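# Spread the towel flat on the table beside the basket

## Task

Get the towel lying flat in a single layer on the table top, at least one finger's width in from every table edge, at least two fingers' width away from the basket's rim, and more than a hand's width away from the column of each arm. The basket must stay upright with its entire base resting on the table, no more than three fingers' width from its starting spot and turned roughly as it was. Finish with both grippers released and the arms pulled away; anything that stays in place only because the robot is holding it does not count.

## Robot and tools

ROBOT. Two arms, left_arm and right_arm, each with six revolute joints and a two-finger parallel gripper. The names do not refer to sides of any camera image: left_arm is mounted on the +y side.

FRAME. All reported poses use one world frame. Its origin is on the table surface midway between the arm bases, +x runs out across the table, +z is up, +y points toward left_arm. The state line, left_arm: ... | right_arm: ..., prints each gripper's end_effector_position (metres) and end_effector_quat_wxyz. That point sits between the finger pads, roughly 1 cm short of the tips. The fingers extend along the gripper's own +z and close along its y. Printed positions can be somewhat wrong, worse at long reach.

JOINT ORDER. In every command row and every per-joint list in a result, each arm's joints come as: shoulder, elbow, wrist roll, wrist pitch, waist, wrist yaw. Trust this order only. Stated ranges in radians: shoulder 0.000 to 3.142, elbow 0.000 to 3.019, wrist roll -2.094 to 2.094, wrist pitch -1.693 to 1.571, waist -2.880 to 2.880, wrist yaw -1.571 to 1.571. A real stop may sit up to 0.019 rad either side of these.

THE ROW. Every moving argument is a row of 14 numbers covering both arms, even if one stays still: left_arm's six absolute joint angles (rad, order above) then its gripper opening, then right_arm's six angles and opening. These are targets to reach, not offsets. Opening is absolute on a scale from -1 (closed) to +1 (fully open). An optional 12 more numbers, each 0 to 1, scale each joint's position gain (left six, then right six, same order); they persist until replaced.

execute_actions(actions): a list of up to 15 actions run in sequence. Each action is a table of up to 15 rows; each row lasts one control step of 1/30 s, and a short table repeats its final row until 15 steps (0.5 s) pass. An empty list just returns state and images. A call is rejected if some target is over 0.019 rad outside its range and farther out than the joint currently is. Speed is capped: per step each target is kept within a lead of the measured angle (waist 0.264, shoulder 0.32, elbow 0.276, wrist pitch 0.33, wrist yaw 0.186, wrist roll 0.522 rad), and targets that would shift a gripper over 70 mm are scaled back. So far goals may need several actions, and an unfinished one must be commanded again. The Joint targets line shows what each joint is currently driven to; resend a joint's value there to keep it still.

move(target, speed, blocking): target is one absolute row as above. All joints of both arms travel synchronously, so grippers trace curves, with no avoidance of objects or of the other arm. speed (0.01 to 2 rad/s, default 0.5) is the peak rate of whichever joint has farthest to go; paths last 0.5 to 10 s and are cut off at 10 s. Finger openings are applied at the start. Faster contact hits harder; a target set deeper past contact presses harder. The result adds a move: line with the ending (done, off_target, moving, held, fault), limits=held or limits=none, and each arm's joint farthest from target. With blocking=false the call returns after 0.5 s while motion continues; until a result shows it finished, only wait or stop are accepted.

wait(seconds): 0 to 10 s; arms keep their last command; returns early if a running move ends. stop(): brakes a running move (needs stopping room); fingers keep going. zoom_image(camera, region): camera is cam_high, cam_left_wrist or cam_right_wrist; region is [x0, y0, x1, y1] in pixels of that camera's latest image, origin top-left, at most 504 by 504. finished_scene(scene): pass the current scene number to end it; irreversible, and the goal must hold afterwards.

RESULTS. Joint positions and Joint velocities give, per arm, the six joints (rad, rad/s) then finger-pad gap (m; 0.094 means fully open). grip_measured reports opening on the command scale, each gripper biased by up to about 1 mm. To keep hold of something, command about 0.03 below grip_measured (less for a lighter grip). Pad force tops out near 50 to 62 N and drops for parts thinner than about 2 mm, such as cloth. Other lines: joint sent to its limit; joint command not followed (a clearance check altered targets); FAULT; MOTOR HOT from 85 °C; OVER-TEMPERATURE FAULT at 100 °C, when that arm goes limp and drops.

CAMERAS. cam_high is a fixed pinhole+radial view from above and behind; the two wrist cameras are fisheye and ride on the hands. All images are 504x504. Calibration lines give K and T_world_to_cam; real poses may differ slightly.

AVOID. Arms striking or pushing each other; fast or forceful contact; knocking the basket or towel off the table; tilting or sliding the basket; holding loads for long (heat). A held part may be pulled briefly from outside. The simulation keeps running while you compose replies, with the robot holding its last command.

Each tool is called after "Call:" as name([rows], argument=value, ...), one row to a line, values as JSON.

## Session

Call:
execute_actions(actions=[])

Scene clock: 0.00 s.
left_arm: end_effector_position=(+0.0835, +0.7935, +0.3309) grip_measured=+1.000 end_effector_quat_wxyz=(-0.505, +0.656, +0.140, -0.544) | right_arm: end_effector_position=(+0.6225, +0.0600, +0.2794) grip_measured=+1.000 end_effector_quat_wxyz=(+0.077, -0.309, +0.865, +0.387)
Joint names: [shoulder, elbow, wrist roll, wrist pitch, waist, wrist yaw]
Joint positions: left_arm=[ 1.658  0.991 -0.262  1.369  0.951 -1.414  0.094] | right_arm=[ 2.19   2.375 -0.196 -1.508  0.251 -0.781  0.094]
Joint velocities: left_arm=[-0.005 -0.012 -0.037  0.002 -0.015  0.037  0.   ] | right_arm=[-0.015  0.012  0.051 -0.022  0.005  0.022  0.   ]
Motor temperatures (°C, as the motors report them): left_arm=[24 24 23 25 23 22] | right_arm=[22 22 21 25 23 23]
Joint targets: left_arm=[1.652 1.016 -0.262 1.372 0.951 -1.414] | right_arm=[2.187 2.402 -0.196 -1.506 0.251 -0.781]
Joint stiffness scale: left_arm=[1. 1. 1. 1. 1. 1.] | right_arm=[1. 1. 1. 1. 1. 1.]

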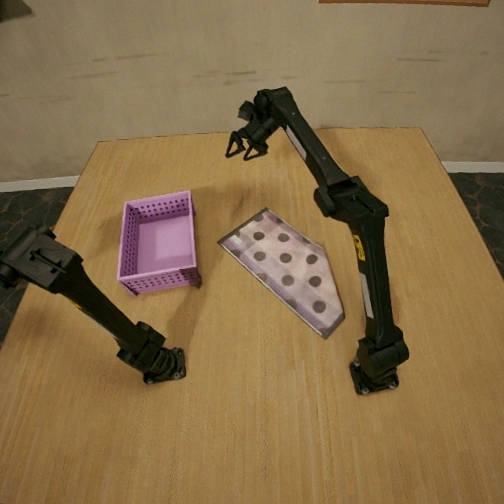

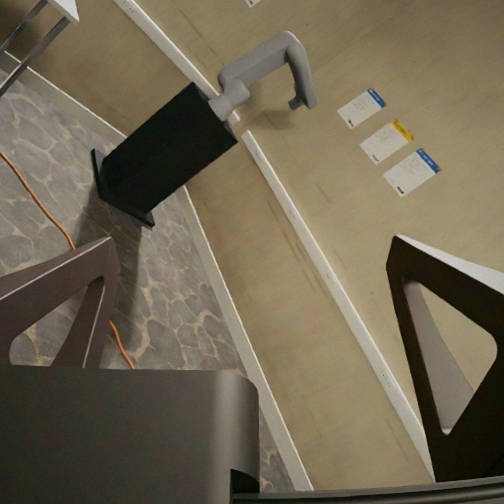

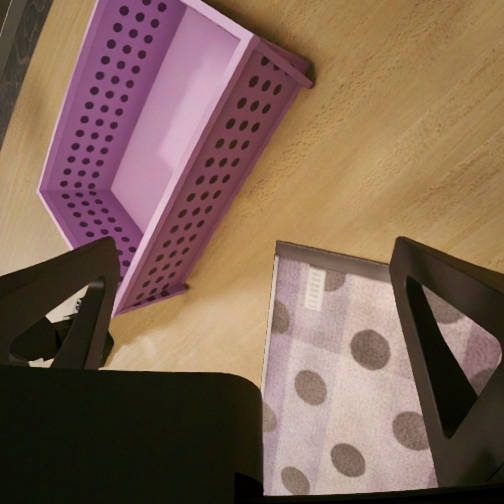

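Call:
zoom_image(camera="cam_high", region=[190,180,400,390])

Call:
move(target=[1.0,1.0,0,0,0,0,1,1.0,1.0,0,0,0,0,1], speed=1)

Region (190, 180, 400, 390) of cam_high's 504x504 image, scaled by 2.400, with more detail than that image has.

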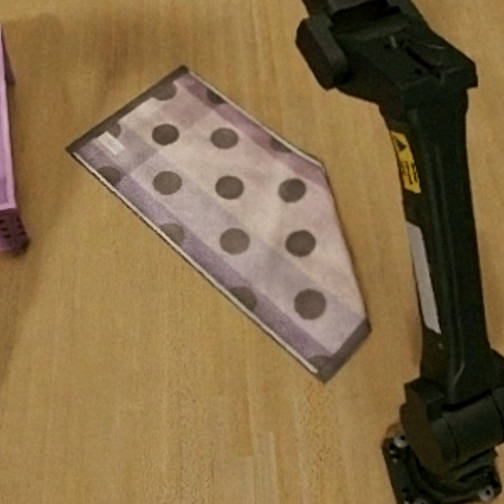

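Scene clock: 5.77 s.
left_arm: end_effector_position=(+0.5274, +0.3699, +0.4780) grip_measured=+1.000 end_effector_quat_wxyz=(+0.701, -0.079, +0.706, +0.067) | right_arm: end_effector_position=(+0.4955, -0.2495, +0.4826) grip_measured=+1.000 end_effector_quat_wxyz=(+0.700, -0.059, +0.710, +0.051)
Joint names: [shoulder, elbow, wrist roll, wrist pitch, waist, wrist yaw]
Joint positions: left_arm=[ 1.     0.986 -0.016  0.005  0.003 -0.001  0.094] | right_arm=[ 0.992  0.996 -0.01  -0.018  0.013 -0.004  0.094]
Joint velocities: left_arm=[-0.015 -0.007 -0.095  0.007  0.005  0.022  0.   ] | right_arm=[ 0.005 -0.012  0.007  0.002 -0.015 -0.066  0.   ]
Motor temperatures (°C, as the motors report them): left_arm=[25 25 23 25 23 22] | right_arm=[24 25 21 25 23 23]
Joint targets: left_arm=[1.000 1.000 -0.000 0.000 0.000 0.000] | right_arm=[1.000 1.000 -0.000 0.000 0.000 0.000]
Joint stiffness scale: left_arm=[1. 1. 1. 1. 1. 1.] | right_arm=[1. 1. 1. 1. 1. 1.]
move: done; limits=none; left_arm: farthest joint: the wrist roll, 0.016 radians from its target (0.262 radians at the start); right_arm: farthest joint: the wrist pitch, 0.018 radians from its target (1.508 radians at the start)
camera_calibration (this result's frames):
cam_left_wrist: T_world_to_cam=[[0.209547, -0.97775, 0.0097338, 0.243235], [-0.582969, -0.132919, -0.801548, 0.743029], [0.785008, 0.162288, -0.597851, -0.0643961], [0, 0, 0, 1]] pos_world=[0.432745, 0.347036, 0.554706]
cam_right_wrist: T_world_to_cam=[[0.165218, -0.986171, 0.0130399, -0.33006], [-0.577355, -0.10743, -0.809395, 0.656162], [0.799602, 0.126198, -0.58712, 0.042761], [0, 0, 0, 1]] pos_world=[0.399178, -0.2604, 0.560504]

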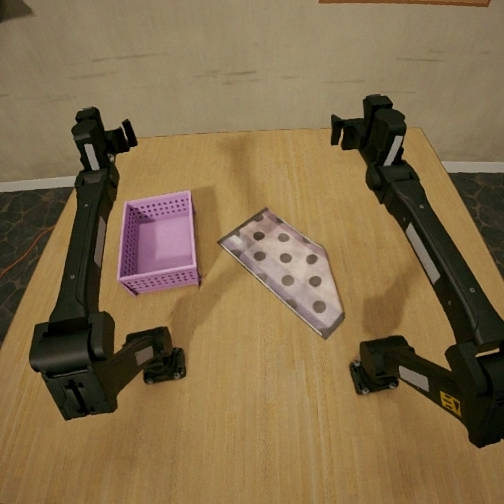

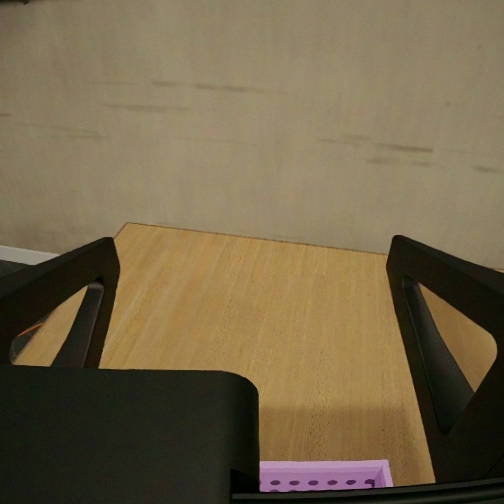

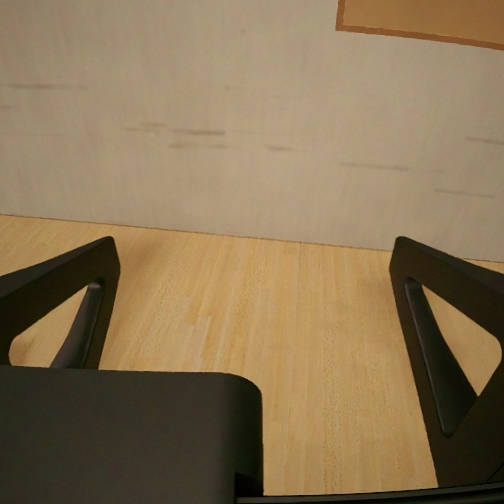

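Call:
move(target=[1.0,1.0,0,-1.0,0.6,0,1,1.6,1.0,0,-0.97,-0.15,0,1], speed=1)

Call:
move(target=[0.6,0.6,0,-1.0,0.6,0,1,1.6,1.3,0,-1.27,0.3,0,1], speed=1)

Scene clock: 11.87 s.
left_arm: end_effector_position=(+0.3072, +0.5441, +0.2724) grip_measured=+1.000 end_effector_quat_wxyz=(+0.257, -0.378, +0.883, +0.106) | right_arm: end_effector_position=(+0.4148, -0.3246, +0.0423) grip_measured=+1.000 end_effector_quat_wxyz=(-0.001, -0.004, +1.000, +0.002)
Joint names: [shoulder, elbow, wrist roll, wrist pitch, waist, wrist yaw]
Joint positions: left_arm=[ 1.     0.986 -0.015 -0.994  0.593 -0.     0.094] | right_arm=[ 1.6    0.989 -0.009 -0.962 -0.138 -0.004  0.094]
Joint velocities: left_arm=[-0.005  0.002  0.022  0.002 -0.005 -0.037  0.   ] | right_arm=[-0.024 -0.012 -0.007 -0.022 -0.005 -0.051  0.   ]
Motor temperatures (°C, as the motors report them): left_arm=[25 26 23 25 23 22] | right_arm=[23 26 21 25 23 23]
Joint targets: left_arm=[1.000 1.000 0.000 -1.000 0.600 -0.000] | right_arm=[1.600 1.000 0.000 -0.970 -0.150 -0.000]
Joint stiffness scale: left_arm=[1. 1. 1. 1. 1. 1.] | right_arm=[1. 1. 1. 1. 1. 1.]
move: done; limits=none; left_arm: farthest joint: the wrist roll, 0.015 radians from its target (0.015 radians at the start); right_arm: farthest joint: the waist, 0.012 radians from its target (0.163 radians at the start)
camera_calibration (this result's frames):
cam_left_wrist: T_world_to_cam=[[0.720604, -0.693347, -0.000230602, 0.152684], [-0.691681, -0.718895, 0.0690537, 0.588091], [-0.048044, -0.0496009, -0.997613, 0.437399], [0, 0, 0, 1]] pos_world=[0.317761, 0.550334, 0.39578]
cam_right_wrist: T_world_to_cam=[[0.01172, -0.999811, -0.0155138, -0.324623], [-0.816677, -0.0185233, 0.576798, 0.314571], [-0.576976, 0.00590969, -0.81674, 0.399885], [0, 0, 0, 1]] pos_world=[0.491432, -0.321098, 0.140122]

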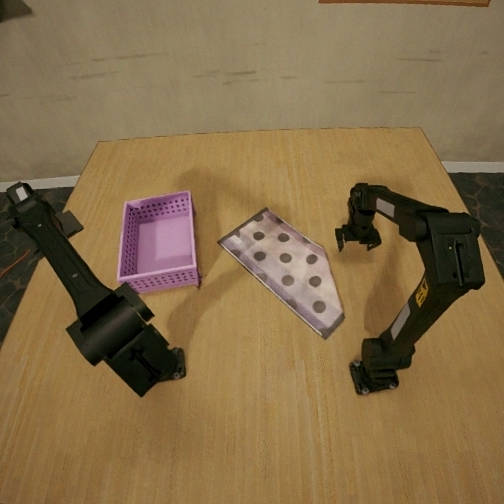

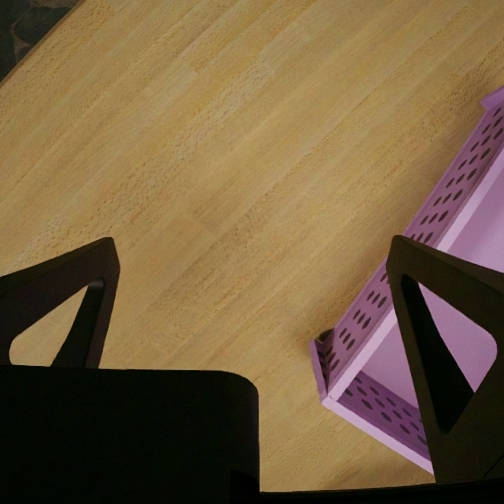

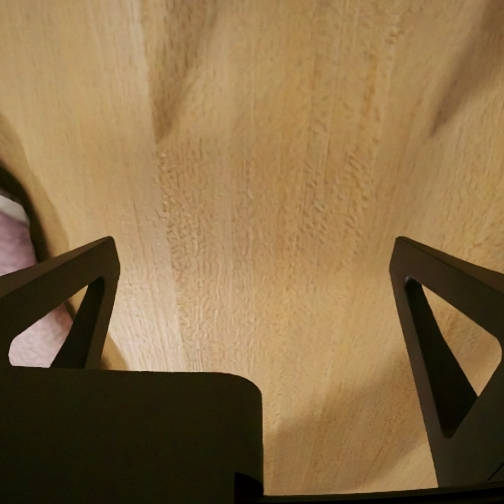

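Scene clock: 12.97 s.
left_arm: end_effector_position=(+0.2179, +0.4532, +0.1900) grip_measured=+1.000 end_effector_quat_wxyz=(+0.259, -0.378, +0.882, +0.107) | right_arm: end_effector_position=(+0.4135, -0.1246, +0.1385) grip_measured=+1.000 end_effector_quat_wxyz=(-0.009, -0.228, +0.974, -0.000)
Joint names: [shoulder, elbow, wrist roll, wrist pitch, waist, wrist yaw]
Joint positions: left_arm=[ 0.593  0.59  -0.015 -1.     0.593 -0.     0.094] | right_arm=[ 1.6    1.272 -0.009 -1.261  0.314 -0.004  0.094]
Joint velocities: left_arm=[-0.015 -0.017  0.022  0.002 -0.005  0.007  0.   ] | right_arm=[-0.005  0.002 -0.051 -0.002 -0.005 -0.081  0.   ]
Motor temperatures (°C, as the motors report them): left_arm=[25 26 23 25 23 22] | right_arm=[23 27 21 25 23 23]
Joint targets: left_arm=[0.600 0.600 -0.000 -1.000 0.600 0.000] | right_arm=[1.600 1.300 -0.000 -1.270 0.300 0.000]
Joint stiffness scale: left_arm=[1. 1. 1. 1. 1. 1.] | right_arm=[1. 1. 1. 1. 1. 1.]
move: off_target (right_arm); limits=none; left_arm: farthest joint: the wrist roll, 0.015 radians from its target (0.015 radians at the start); right_arm: farthest joint: the elbow, 0.028 radians from its target (0.311 radians at the start)
camera_calibration (this result's frames):
cam_left_wrist: T_world_to_cam=[[0.720605, -0.693346, -0.000171281, 0.153975], [-0.691946, -0.719165, 0.0633445, 0.467887], [-0.0440428, -0.0455278, -0.997992, 0.343792], [0, 0, 0, 1]] pos_world=[0.227939, 0.458898, 0.31349]
cam_right_wrist: T_world_to_cam=[[0.447403, -0.894208, -0.0149489, -0.290177], [-0.718194, -0.369197, 0.589822, 0.175587], [-0.532943, -0.253152, -0.807395, 0.424765], [0, 0, 0, 1]] pos_world=[0.482307, -0.0871225, 0.235051]

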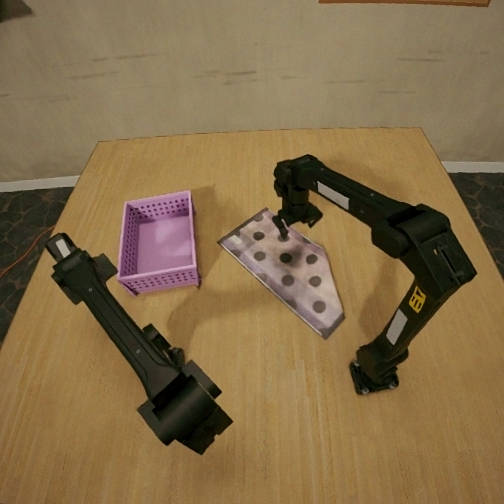

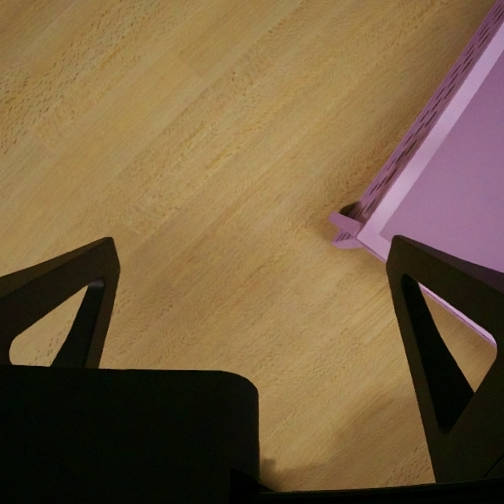

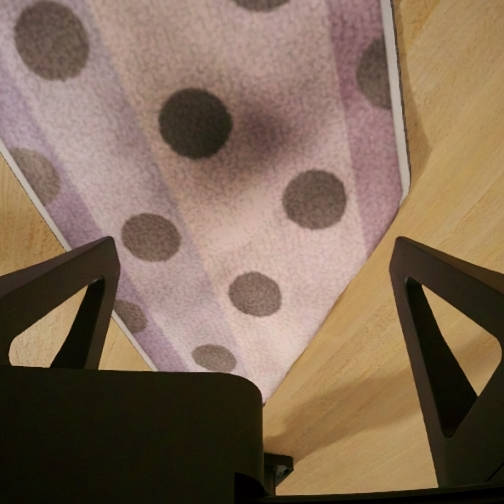

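Call:
move(target=[0.6,0.6,0,-1.0,0.6,0,1,1.8,1.27,-0.55,-1.02,0.05,0,0.0], speed=1)

Scene clock: 29.93 s.
left_arm: end_effector_position=(+0.2179, +0.4532, +0.1900) grip_measured=+1.000 end_effector_quat_wxyz=(+0.259, -0.378, +0.882, +0.107) | right_arm: end_effector_position=(+0.4970, -0.2323, +0.0472) grip_measured=+0.002 end_effector_quat_wxyz=(+0.006, -0.354, +0.935, +0.000)
Joint names: [shoulder, elbow, wrist roll, wrist pitch, waist, wrist yaw]
Joint positions: left_arm=[ 0.593  0.59  -0.015 -1.     0.593 -0.     0.094] | right_arm=[ 1.791  1.264 -0.54  -1.031  0.047 -0.002  0.047]
Joint velocities: left_arm=[ 0.005 -0.017  0.022  0.012 -0.005  0.007  0.   ] | right_arm=[-0.005 -0.007  0.007 -0.007 -0.005 -0.037  0.001]
Motor temperatures (°C, as the motors report them): left_arm=[24 27 23 25 23 22] | right_arm=[24 29 21 25 23 23]
Joint targets: left_arm=[0.600 0.600 -0.000 -1.000 0.600 -0.000] | right_arm=[1.800 1.270 -0.550 -1.020 0.050 0.000]
Joint stiffness scale: left_arm=[1. 1. 1. 1. 1. 1.] | right_arm=[1. 1. 1. 1. 1. 1.]
move: done; limits=none; left_arm: farthest joint: the wrist roll, 0.015 radians from its target (0.015 radians at the start); right_arm: farthest joint: the wrist pitch, 0.011 radians from its target (0.241 radians at the start)
camera_calibration (this result's frames):
cam_left_wrist: T_world_to_cam=[[0.720605, -0.693346, -0.000171281, 0.153975], [-0.691946, -0.719165, 0.0633445, 0.467887], [-0.0440428, -0.0455278, -0.997992, 0.343792], [0, 0, 0, 1]] pos_world=[0.227939, 0.458898, 0.31349]
cam_right_wrist: T_world_to_cam=[[0.665001, -0.746812, -0.00674128, -0.499551], [-0.613253, -0.55118, 0.565793, 0.156353], [-0.426256, -0.372119, -0.82452, 0.288438], [0, 0, 0, 1]] pos_world=[0.551034, -0.179559, 0.145992]

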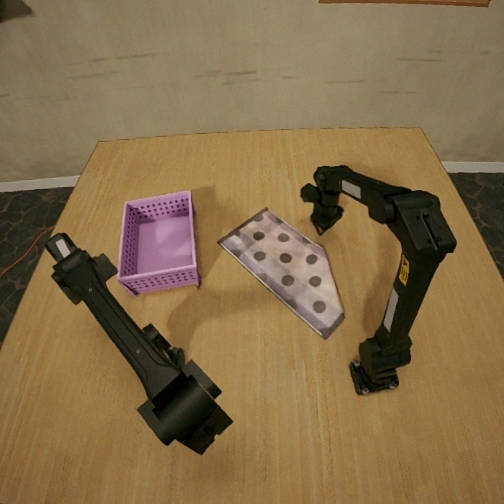

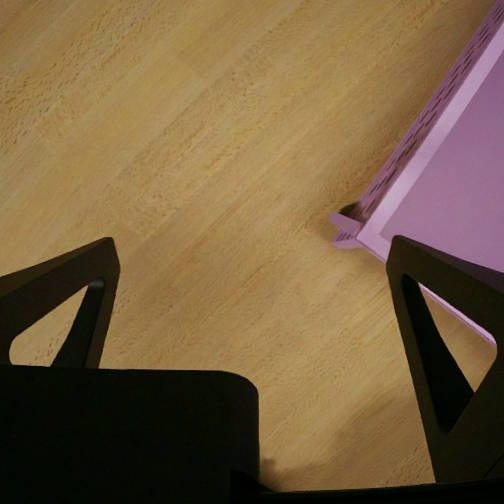

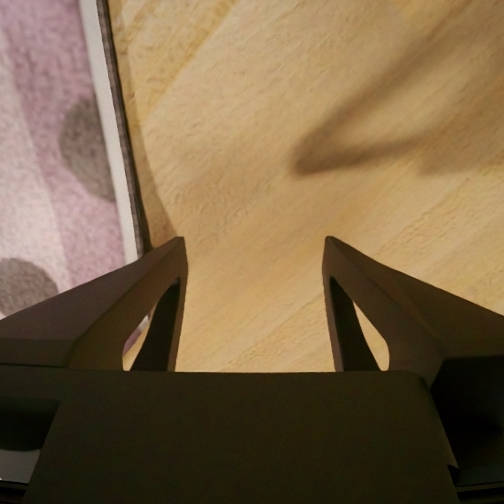

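Call:
move(target=[0.6,0.6,0,-1.0,0.6,0,1,1.8,1.27,-0.45,-1.02,0.16,0,0.0])

Call:
move(target=[0.6,0.6,0,-1.0,0.6,0,1,1.865,1.26,-0.45,-0.96,0.16,0,0.0], speed=0.2)

Scene clock: 33.40 s.
left_arm: end_effector_position=(+0.2179, +0.4532, +0.1900) grip_measured=+1.000 end_effector_quat_wxyz=(+0.259, -0.378, +0.882, +0.107) | right_arm: end_effector_position=(+0.4828, -0.1748, +0.0472) grip_measured=+0.002 end_effector_quat_wxyz=(+0.006, -0.372, +0.928, +0.001)
Joint names: [shoulder, elbow, wrist roll, wrist pitch, waist, wrist yaw]
Joint positions: left_arm=[ 0.593  0.59  -0.015 -1.     0.593 -0.     0.094] | right_arm=[ 1.791  1.264 -0.46  -1.031  0.164 -0.002  0.047]
Joint velocities: left_arm=[-0.005 -0.007  0.022  0.002 -0.005 -0.022  0.   ] | right_arm=[-0.024 -0.022 -0.066  0.027 -0.005  0.051 -0.   ]
Motor temperatures (°C, as the motors report them): left_arm=[24 27 23 25 23 22] | right_arm=[24 29 21 25 23 23]
Joint targets: left_arm=[0.600 0.600 -0.000 -1.000 0.600 0.000] | right_arm=[1.800 1.270 -0.450 -1.020 0.160 -0.000]
Joint stiffness scale: left_arm=[1. 1. 1. 1. 1. 1.] | right_arm=[1. 1. 1. 1. 1. 1.]
move: done; limits=none; left_arm: farthest joint: the wrist roll, 0.015 radians from its target (0.015 radians at the start); right_arm: farthest joint: the wrist pitch, 0.011 radians from its target (0.011 radians at the start)
camera_calibration (this result's frames):
cam_left_wrist: T_world_to_cam=[[0.720605, -0.693346, -0.000171281, 0.153975], [-0.691946, -0.719165, 0.0633445, 0.467887], [-0.0440428, -0.0455278, -0.997992, 0.343792], [0, 0, 0, 1]] pos_world=[0.227939, 0.458898, 0.31349]
cam_right_wrist: T_world_to_cam=[[0.692726, -0.72116, -0.00771127, -0.456034], [-0.59175, -0.574466, 0.565526, 0.164848], [-0.412265, -0.387192, -0.824694, 0.294366], [0, 0, 0, 1]] pos_world=[0.534812, -0.120198, 0.146019]

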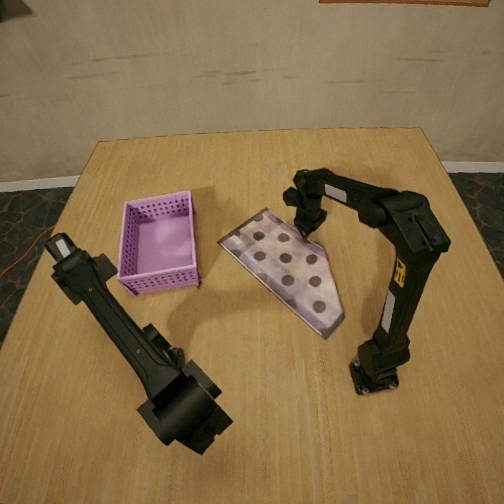

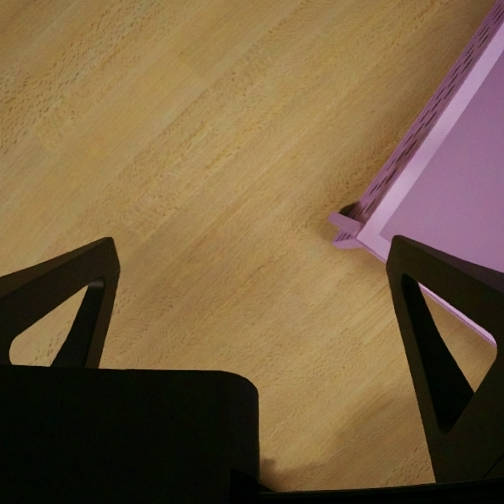

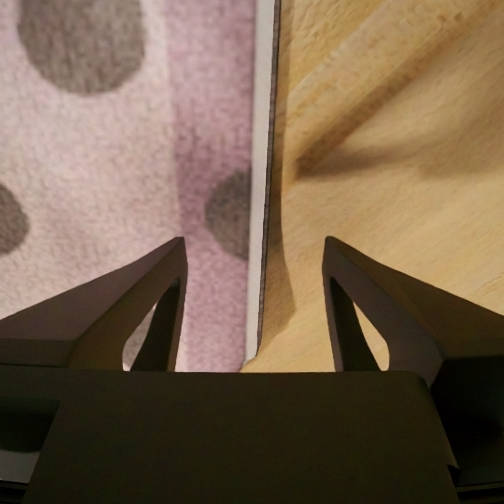

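Scene clock: 34.20 s.
left_arm: end_effector_position=(+0.2179, +0.4532, +0.1900) grip_measured=+1.000 end_effector_quat_wxyz=(+0.259, -0.378, +0.882, +0.107) | right_arm: end_effector_position=(+0.4899, -0.1726, +0.0187) grip_measured=+0.001 end_effector_quat_wxyz=(+0.006, -0.371, +0.929, +0.001)
Joint names: [shoulder, elbow, wrist roll, wrist pitch, waist, wrist yaw]
Joint positions: left_arm=[ 0.593  0.59  -0.015 -1.     0.593 -0.     0.094] | right_arm=[ 1.847  1.26  -0.459 -0.971  0.164 -0.002  0.047]
Joint velocities: left_arm=[ 0.005 -0.012 -0.037 -0.002 -0.015 -0.007  0.   ] | right_arm=[-0.005  0.007 -0.007  0.002 -0.015 -0.007 -0.   ]
Motor temperatures (°C, as the motors report them): left_arm=[24 27 23 25 23 22] | right_arm=[24 29 21 25 23 23]
Joint targets: left_arm=[0.600 0.600 0.000 -1.000 0.600 -0.000] | right_arm=[1.865 1.260 -0.450 -0.960 0.160 0.000]
Joint stiffness scale: left_arm=[1. 1. 1. 1. 1. 1.] | right_arm=[1. 1. 1. 1. 1. 1.]
move: done; limits=none; left_arm: farthest joint: the wrist roll, 0.015 radians from its target (0.015 radians at the start); right_arm: farthest joint: the shoulder, 0.018 radians from its target (0.074 radians at the start)
camera_calibration (this result's frames):
cam_left_wrist: T_world_to_cam=[[0.720605, -0.693346, -0.000171281, 0.153975], [-0.691946, -0.719165, 0.0633445, 0.467887], [-0.0440428, -0.0455278, -0.997992, 0.343792], [0, 0, 0, 1]] pos_world=[0.227939, 0.458898, 0.31349]
cam_right_wrist: T_world_to_cam=[[0.691897, -0.721953, -0.00789554, -0.459278], [-0.592198, -0.573732, 0.565804, 0.186705], [-0.413014, -0.386802, -0.824502, 0.275083], [0, 0, 0, 1]] pos_world=[0.541952, -0.118056, 0.117542]

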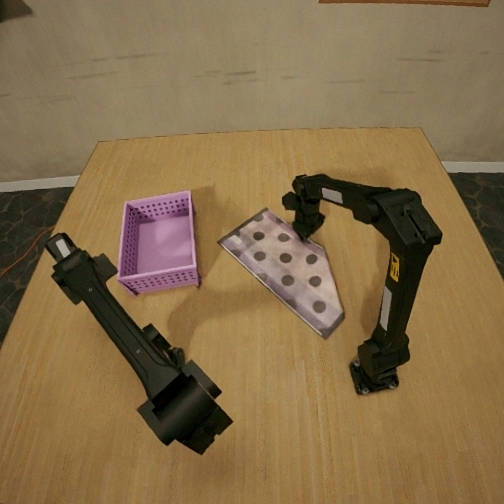

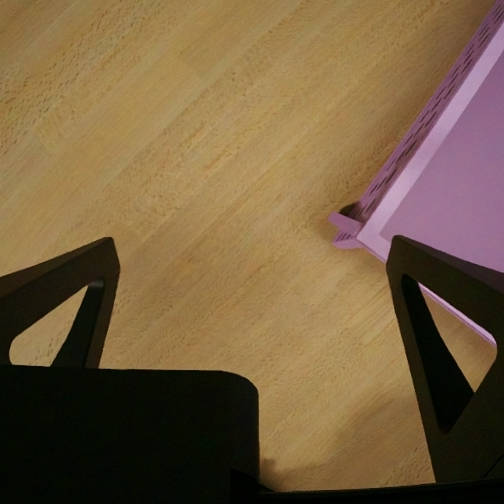

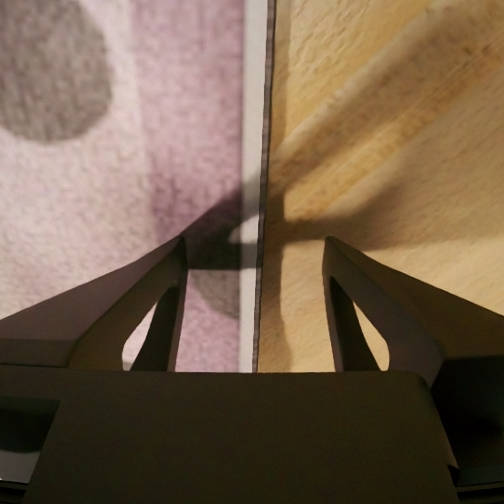

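Call:
move(target=[0.6,0.6,0,-1.0,0.6,0,1,1.895,1.26,-0.45,-0.94,0.16,0,0.0], speed=0.1)

Call:
move(target=[0.6,0.6,0,-1.0,0.6,0,1,1.895,1.26,-0.45,-0.94,0.16,0,-1])

Call:
move(target=[0.6,0.6,0,-1.0,0.6,0,1,1.6,1.5,-0.45,-1.45,0.16,0,-1], speed=0.3)

Scene clock: 37.67 s.
left_arm: end_effector_position=(+0.2179, +0.4532, +0.1900) grip_measured=+1.000 end_effector_quat_wxyz=(+0.259, -0.378, +0.882, +0.107) | right_arm: end_effector_position=(+0.4923, -0.1719, +0.0188) grip_measured=+0.001 end_effector_quat_wxyz=(+0.011, -0.371, +0.928, +0.000)
Joint names: [shoulder, elbow, wrist roll, wrist pitch, waist, wrist yaw]
Joint positions: left_arm=[ 0.593  0.59  -0.015 -1.     0.593 -0.     0.094] | right_arm=[ 1.847  1.26  -0.459 -0.961  0.164 -0.002  0.047]
Joint velocities: left_arm=[-0.015 -0.012 -0.051 -0.012 -0.024 -0.037  0.   ] | right_arm=[-0.005  0.002 -0.095  0.012  0.005 -0.066 -0.001]
Motor temperatures (°C, as the motors report them): left_arm=[24 27 23 25 23 22] | right_arm=[24 29 21 25 23 23]
Joint targets: left_arm=[0.600 0.600 -0.000 -1.000 0.600 -0.000] | right_arm=[1.895 1.260 -0.450 -0.940 0.160 0.000]
Joint stiffness scale: left_arm=[1. 1. 1. 1. 1. 1.] | right_arm=[1. 1. 1. 1. 1. 1.]
move: off_target (right_arm); limits=none; left_arm: farthest joint: the wrist roll, 0.015 radians from its target (0.015 radians at the start); right_arm: farthest joint: the shoulder, 0.048 radians from its target (0.048 radians at the start)
camera_calibration (this result's frames):
cam_left_wrist: T_world_to_cam=[[0.720605, -0.693346, -0.000171281, 0.153975], [-0.691946, -0.719165, 0.0633445, 0.467887], [-0.0440428, -0.0455278, -0.997992, 0.343792], [0, 0, 0, 1]] pos_world=[0.227939, 0.458898, 0.31349]
cam_right_wrist: T_world_to_cam=[[0.691952, -0.721936, -0.00330075, -0.460518], [-0.597725, -0.575452, 0.558194, 0.191113], [-0.404879, -0.384271, -0.829704, 0.272936], [0, 0, 0, 1]] pos_world=[0.543395, -0.117607, 0.118258]

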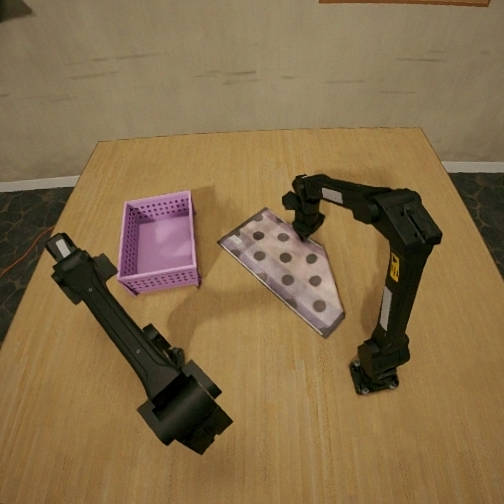

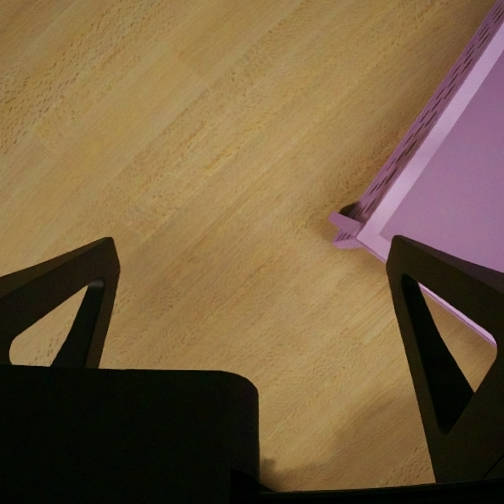

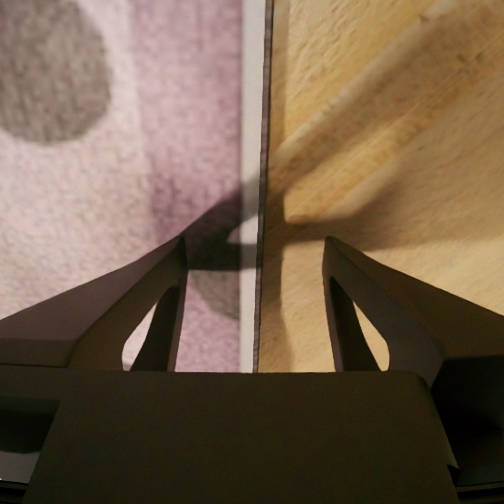

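Scene clock: 38.37 s.
left_arm: end_effector_position=(+0.2179, +0.4532, +0.1900) grip_measured=+1.000 end_effector_quat_wxyz=(+0.259, -0.378, +0.882, +0.107) | right_arm: end_effector_position=(+0.4926, -0.1714, +0.0188) grip_measured=-0.945 end_effector_quat_wxyz=(+0.012, -0.371, +0.928, +0.001)
Joint names: [shoulder, elbow, wrist roll, wrist pitch, waist, wrist yaw]
Joint positions: left_arm=[ 0.593  0.59  -0.015 -1.     0.593 -0.     0.094] | right_arm=[ 1.847  1.26  -0.459 -0.959  0.164 -0.005  0.003]
Joint velocities: left_arm=[-0.024  0.002 -0.007 -0.012 -0.005 -0.007  0.   ] | right_arm=[-0.005 -0.007  0.066  0.017 -0.015 -0.051  0.   ]
Motor temperatures (°C, as the motors report them): left_arm=[24 27 23 25 23 22] | right_arm=[24 29 21 25 23 23]
Joint targets: left_arm=[0.600 0.600 -0.000 -1.000 0.600 0.000] | right_arm=[1.895 1.260 -0.450 -0.940 0.160 -0.000]
Joint stiffness scale: left_arm=[1. 1. 1. 1. 1. 1.] | right_arm=[1. 1. 1. 1. 1. 1.]
move: off_target (right_arm); limits=none; left_arm: farthest joint: the wrist roll, 0.015 radians from its target (0.015 radians at the start); right_arm: farthest joint: the shoulder, 0.048 radians from its target (0.048 radians at the start)
camera_calibration (this result's frames):
cam_left_wrist: T_world_to_cam=[[0.720605, -0.693346, -0.000171281, 0.153975], [-0.691946, -0.719165, 0.0633445, 0.467887], [-0.0440428, -0.0455278, -0.997992, 0.343792], [0, 0, 0, 1]] pos_world=[0.227939, 0.458898, 0.31349]
cam_right_wrist: T_world_to_cam=[[0.691996, -0.721888, -0.0044976, -0.460365], [-0.598329, -0.577017, 0.555926, 0.191672], [-0.403911, -0.382007, -0.83122, 0.273217], [0, 0, 0, 1]] pos_world=[0.543609, -0.117363, 0.118477]

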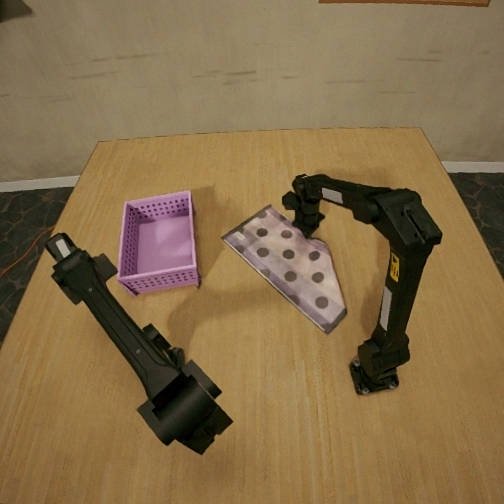

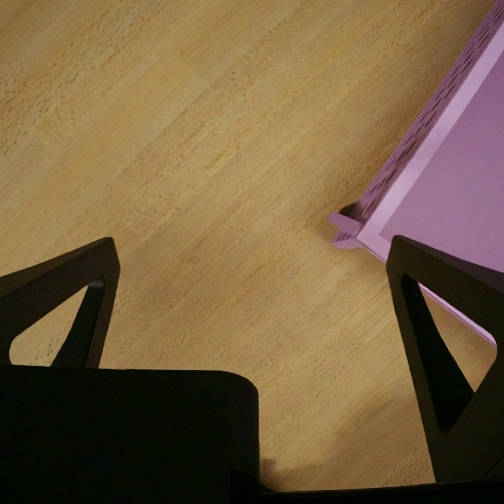

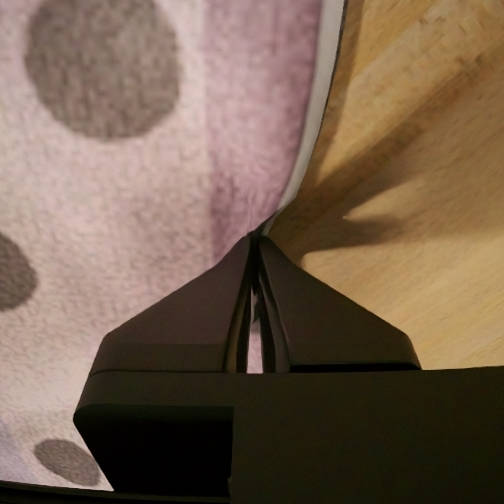

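Scene clock: 40.40 s.
left_arm: end_effector_position=(+0.2179, +0.4532, +0.1900) grip_measured=+1.000 end_effector_quat_wxyz=(+0.259, -0.378, +0.882, +0.107) | right_arm: end_effector_position=(+0.4559, -0.1828, +0.1978) grip_measured=-0.945 end_effector_quat_wxyz=(-0.016, -0.371, +0.928, +0.004)
Joint names: [shoulder, elbow, wrist roll, wrist pitch, waist, wrist yaw]
Joint positions: left_arm=[ 0.593  0.59  -0.015 -1.     0.593 -0.     0.094] | right_arm=[ 1.617  1.454 -0.459 -1.441  0.164 -0.005  0.003]
Joint velocities: left_arm=[-0.015  0.017 -0.007  0.007 -0.015 -0.081  0.   ] | right_arm=[-0.005 -0.007 -0.066 -0.007 -0.015 -0.051 -0.001]
Motor temperatures (°C, as the motors report them): left_arm=[24 27 23 25 23 22] | right_arm=[24 29 21 25 23 23]
Joint targets: left_arm=[0.600 0.600 0.000 -1.000 0.600 0.000] | right_arm=[1.600 1.500 -0.450 -1.450 0.160 -0.000]
Joint stiffness scale: left_arm=[1. 1. 1. 1. 1. 1.] | right_arm=[1. 1. 1. 1. 1. 1.]
move: off_target (right_arm); limits=none; left_arm: farthest joint: the wrist roll, 0.015 radians from its target (0.015 radians at the start); right_arm: farthest joint: the elbow, 0.046 radians from its target (0.240 radians at the start)
camera_calibration (this result's frames):
cam_left_wrist: T_world_to_cam=[[0.720605, -0.693346, -0.000171281, 0.153975], [-0.691946, -0.719165, 0.0633445, 0.467887], [-0.0440428, -0.0455278, -0.997992, 0.343792], [0, 0, 0, 1]] pos_world=[0.227939, 0.458898, 0.31349]
cam_right_wrist: T_world_to_cam=[[0.691042, -0.722185, -0.0301773, -0.436929], [-0.566594, -0.567139, 0.597766, 0.0425994], [-0.448813, -0.395983, -0.801102, 0.414812], [0, 0, 0, 1]] pos_world=[0.512246, -0.127125, 0.293657]

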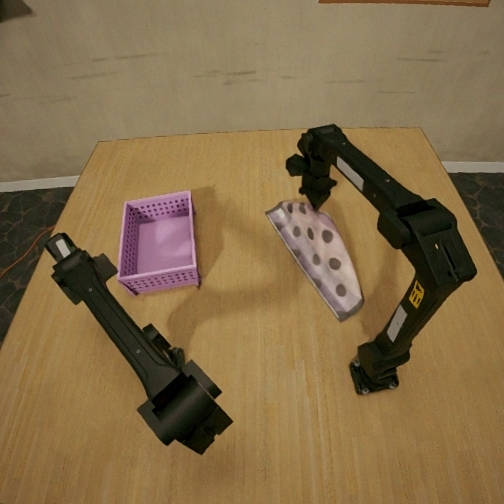

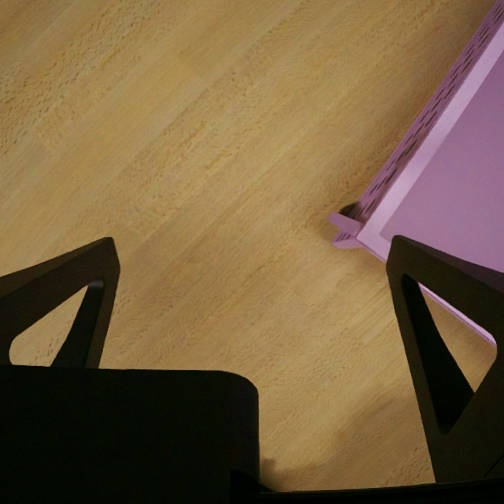

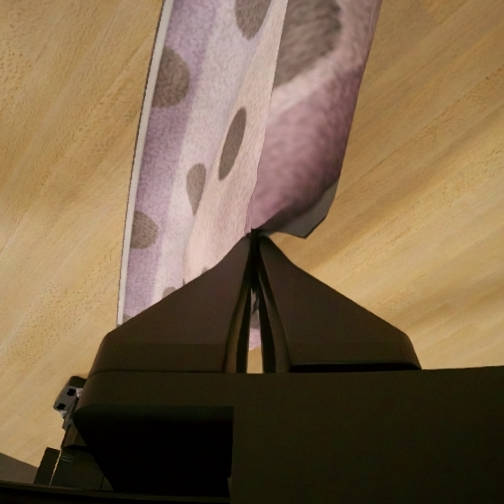

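Call:
move(target=[0.6,0.6,0,-1.0,0.6,0,1,1.96,2.0,-0.72,-1.57,-0.1,0,-1], speed=0.3)

Call:
move(target=[0.3,0.4,0,-1.0,1.2,0,1,1.65,1.65,-0.45,-1.55,0.16,0,-1], speed=0.4)

Scene clock: 48.77 s.
left_arm: end_effector_position=(+0.2179, +0.4532, +0.1900) grip_measured=+1.000 end_effector_quat_wxyz=(+0.259, -0.378, +0.882, +0.107) | right_arm: end_effector_position=(+0.6088, -0.2969, +0.2150) grip_measured=-0.945 end_effector_quat_wxyz=(+0.008, -0.368, +0.930, -0.000)
Joint names: [shoulder, elbow, wrist roll, wrist pitch, waist, wrist yaw]
Joint positions: left_arm=[ 0.593  0.59  -0.015 -1.     0.593 -0.     0.094] | right_arm=[ 1.941  1.946 -0.71  -1.56  -0.092 -0.004  0.003]
Joint velocities: left_arm=[ 0.005  0.002 -0.037 -0.002 -0.005 -0.022  0.   ] | right_arm=[-0.015 -0.002  0.022 -0.002 -0.005  0.037 -0.001]
Motor temperatures (°C, as the motors report them): left_arm=[24 28 23 25 23 22] | right_arm=[25 31 21 25 23 23]
Joint targets: left_arm=[0.600 0.600 -0.000 -1.000 0.600 -0.000] | right_arm=[1.960 2.000 -0.720 -1.570 -0.100 -0.000]
Joint stiffness scale: left_arm=[1. 1. 1. 1. 1. 1.] | right_arm=[1. 1. 1. 1. 1. 1.]
move: off_target (right_arm); limits=none; left_arm: farthest joint: the wrist roll, 0.015 radians from its target (0.015 radians at the start); right_arm: farthest joint: the elbow, 0.054 radians from its target (0.546 radians at the start)
camera_calibration (this result's frames):
cam_left_wrist: T_world_to_cam=[[0.720605, -0.693346, -0.000171281, 0.153975], [-0.691946, -0.719165, 0.0633445, 0.467887], [-0.0440428, -0.0455278, -0.997992, 0.343792], [0, 0, 0, 1]] pos_world=[0.227939, 0.458898, 0.31349]
cam_right_wrist: T_world_to_cam=[[0.687504, -0.726167, -0.00447398, -0.62906], [-0.597984, -0.56962, 0.563869, 0.079905], [-0.412012, -0.384987, -0.825852, 0.438169], [0, 0, 0, 1]] pos_world=[0.660794, -0.242598, 0.313992]

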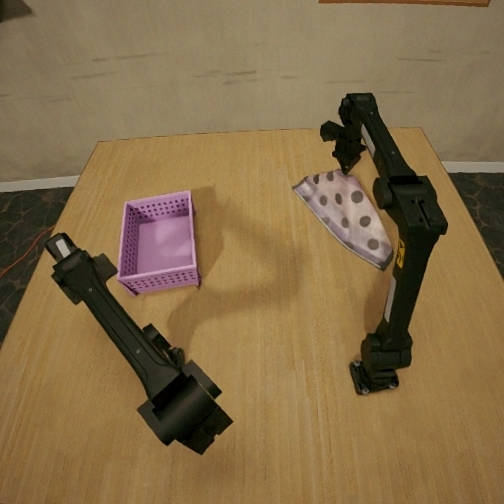

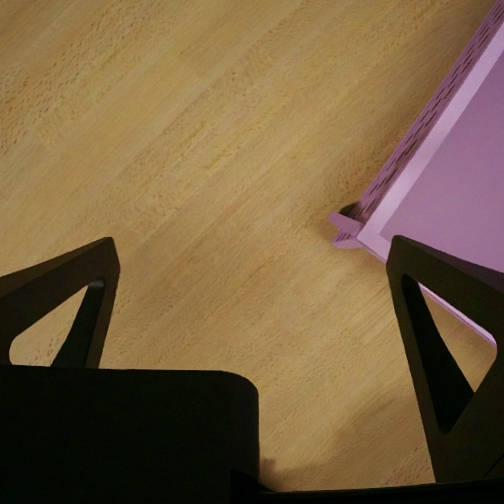

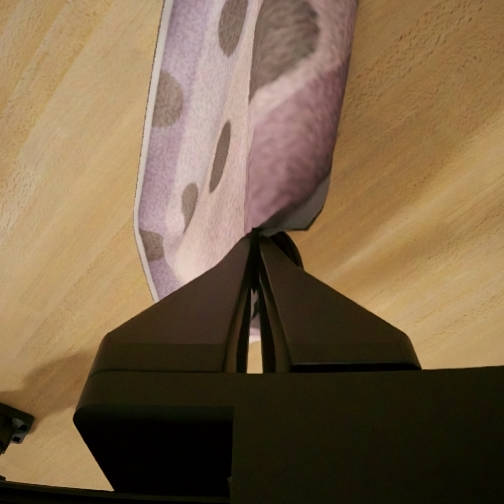

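Scene clock: 50.90 s.
left_arm: end_effector_position=(+0.0739, +0.4768, +0.1491) grip_measured=+1.000 end_effector_quat_wxyz=(+0.250, -0.612, +0.722, +0.206) | right_arm: end_effector_position=(+0.4863, -0.1801, +0.2443) grip_measured=-0.945 end_effector_quat_wxyz=(-0.008, -0.366, +0.931, +0.003)
Joint names: [shoulder, elbow, wrist roll, wrist pitch, waist, wrist yaw]
Joint positions: left_arm=[ 0.307  0.395 -0.015 -1.     1.189 -0.     0.094] | right_arm=[ 1.673  1.646 -0.46  -1.56   0.152 -0.004  0.003]
Joint velocities: left_arm=[-0.005 -0.012 -0.066  0.002 -0.005  0.051  0.   ] | right_arm=[-0.005 -0.012  0.022  0.002 -0.015  0.051 -0.   ]
Motor temperatures (°C, as the motors report them): left_arm=[24 28 23 25 23 22] | right_arm=[25 31 21 25 23 23]
Joint targets: left_arm=[0.300 0.400 0.000 -1.000 1.200 0.000] | right_arm=[1.650 1.650 -0.450 -1.550 0.160 0.000]
Joint stiffness scale: left_arm=[1. 1. 1. 1. 1. 1.] | right_arm=[1. 1. 1. 1. 1. 1.]
move: off_target (right_arm); limits=none; left_arm: farthest joint: the wrist roll, 0.015 radians from its target (0.015 radians at the start); right_arm: farthest joint: the shoulder, 0.023 radians from its target (0.291 radians at the start)
camera_calibration (this result's frames):
cam_left_wrist: T_world_to_cam=[[0.985601, -0.169088, 0.000781251, 0.00447724], [-0.168997, -0.985203, -0.0285399, 0.489771], [0.00559544, 0.0279969, -0.999592, 0.259162], [0, 0, 0, 1]] pos_world=[0.076907, 0.476026, 0.273031]
cam_right_wrist: T_world_to_cam=[[0.683172, -0.72992, -0.0222039, -0.4541], [-0.582839, -0.563326, 0.585631, 0.0451876], [-0.439971, -0.387145, -0.810274, 0.466295], [0, 0, 0, 1]] pos_world=[0.541722, -0.125477, 0.341281]

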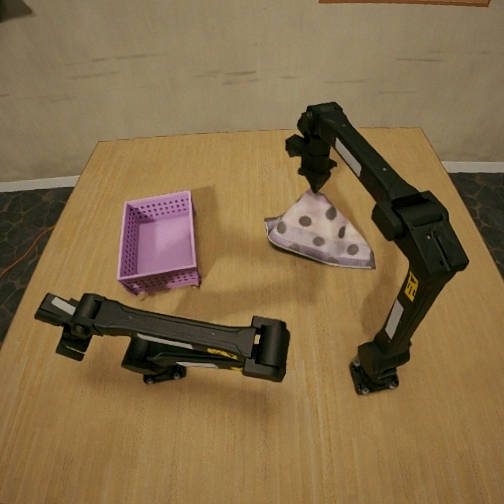

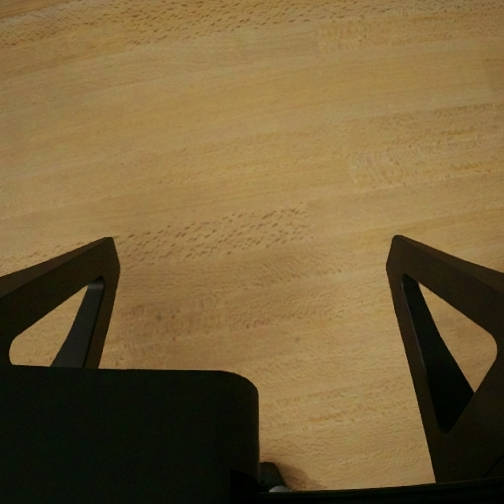

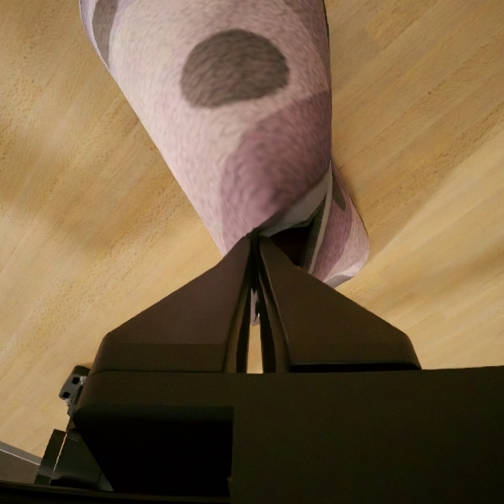

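Call:
move(target=[0.6,0.6,0,-1.0,0.5,0,1,1.46,1.0,-0.3,-1.05,0.64,0,-1], speed=0.4)

Scene clock: 56.07 s.
left_arm: end_effector_position=(+0.2244, +0.4307, +0.1654) grip_measured=+1.000 end_effector_quat_wxyz=(+0.241, -0.344, +0.903, +0.088) | right_arm: end_effector_position=(+0.2881, -0.0466, +0.0894) grip_measured=-0.945 end_effector_quat_wxyz=(+0.011, -0.514, +0.858, +0.004)
Joint names: [shoulder, elbow, wrist roll, wrist pitch, waist, wrist yaw]
Joint positions: left_arm=[ 0.594  0.542 -0.015 -1.     0.511 -0.     0.094] | right_arm=[ 1.481  0.995 -0.31  -1.06   0.632 -0.004  0.003]
Joint velocities: left_arm=[-0.005 -0.002 -0.037 -0.007  0.005 -0.007  0.   ] | right_arm=[ 0.005  0.002  0.081 -0.002 -0.015 -0.007 -0.001]
Motor temperatures (°C, as the motors report them): left_arm=[24 28 23 25 23 22] | right_arm=[25 31 21 25 23 23]
Joint targets: left_arm=[0.600 0.600 -0.000 -1.000 0.500 -0.000] | right_arm=[1.460 1.000 -0.300 -1.050 0.640 0.000]
Joint stiffness scale: left_arm=[1. 1. 1. 1. 1. 1.] | right_arm=[1. 1. 1. 1. 1. 1.]
move: off_target (left_arm, right_arm); limits=none; left_arm: farthest joint: the elbow, 0.058 radians from its target (0.205 radians at the start); right_arm: farthest joint: the shoulder, 0.021 radians from its target (0.213 radians at the start)
camera_calibration (this result's frames):
cam_left_wrist: T_world_to_cam=[[0.66165, -0.749812, -0.000677113, 0.171386], [-0.745047, -0.657546, 0.111978, 0.435136], [-0.0844076, -0.0735856, -0.99371, 0.33891], [0, 0, 0, 1]] pos_world=[0.239406, 0.439568, 0.288169]
cam_right_wrist: T_world_to_cam=[[0.883613, -0.468163, -0.0071476, -0.271591], [-0.385653, -0.736371, 0.555904, 0.0333046], [-0.265517, -0.488448, -0.831215, 0.252161], [0, 0, 0, 1]] pos_world=[0.319779, 0.0205433, 0.189145]

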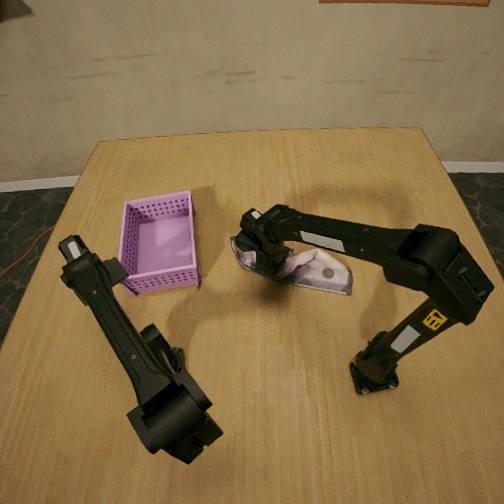

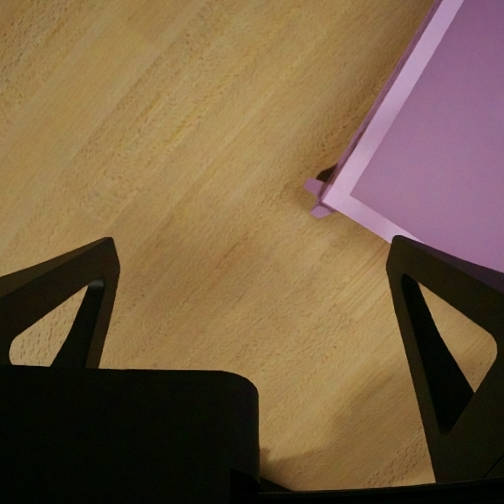

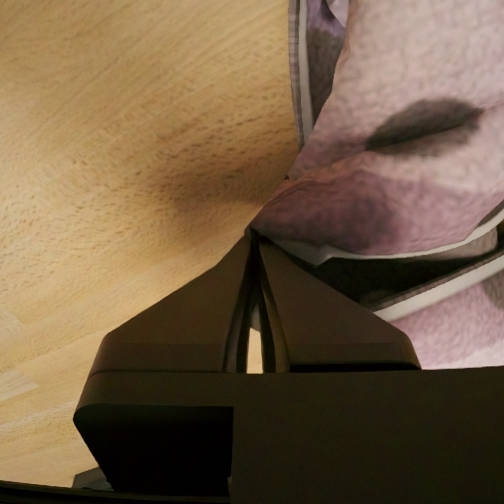

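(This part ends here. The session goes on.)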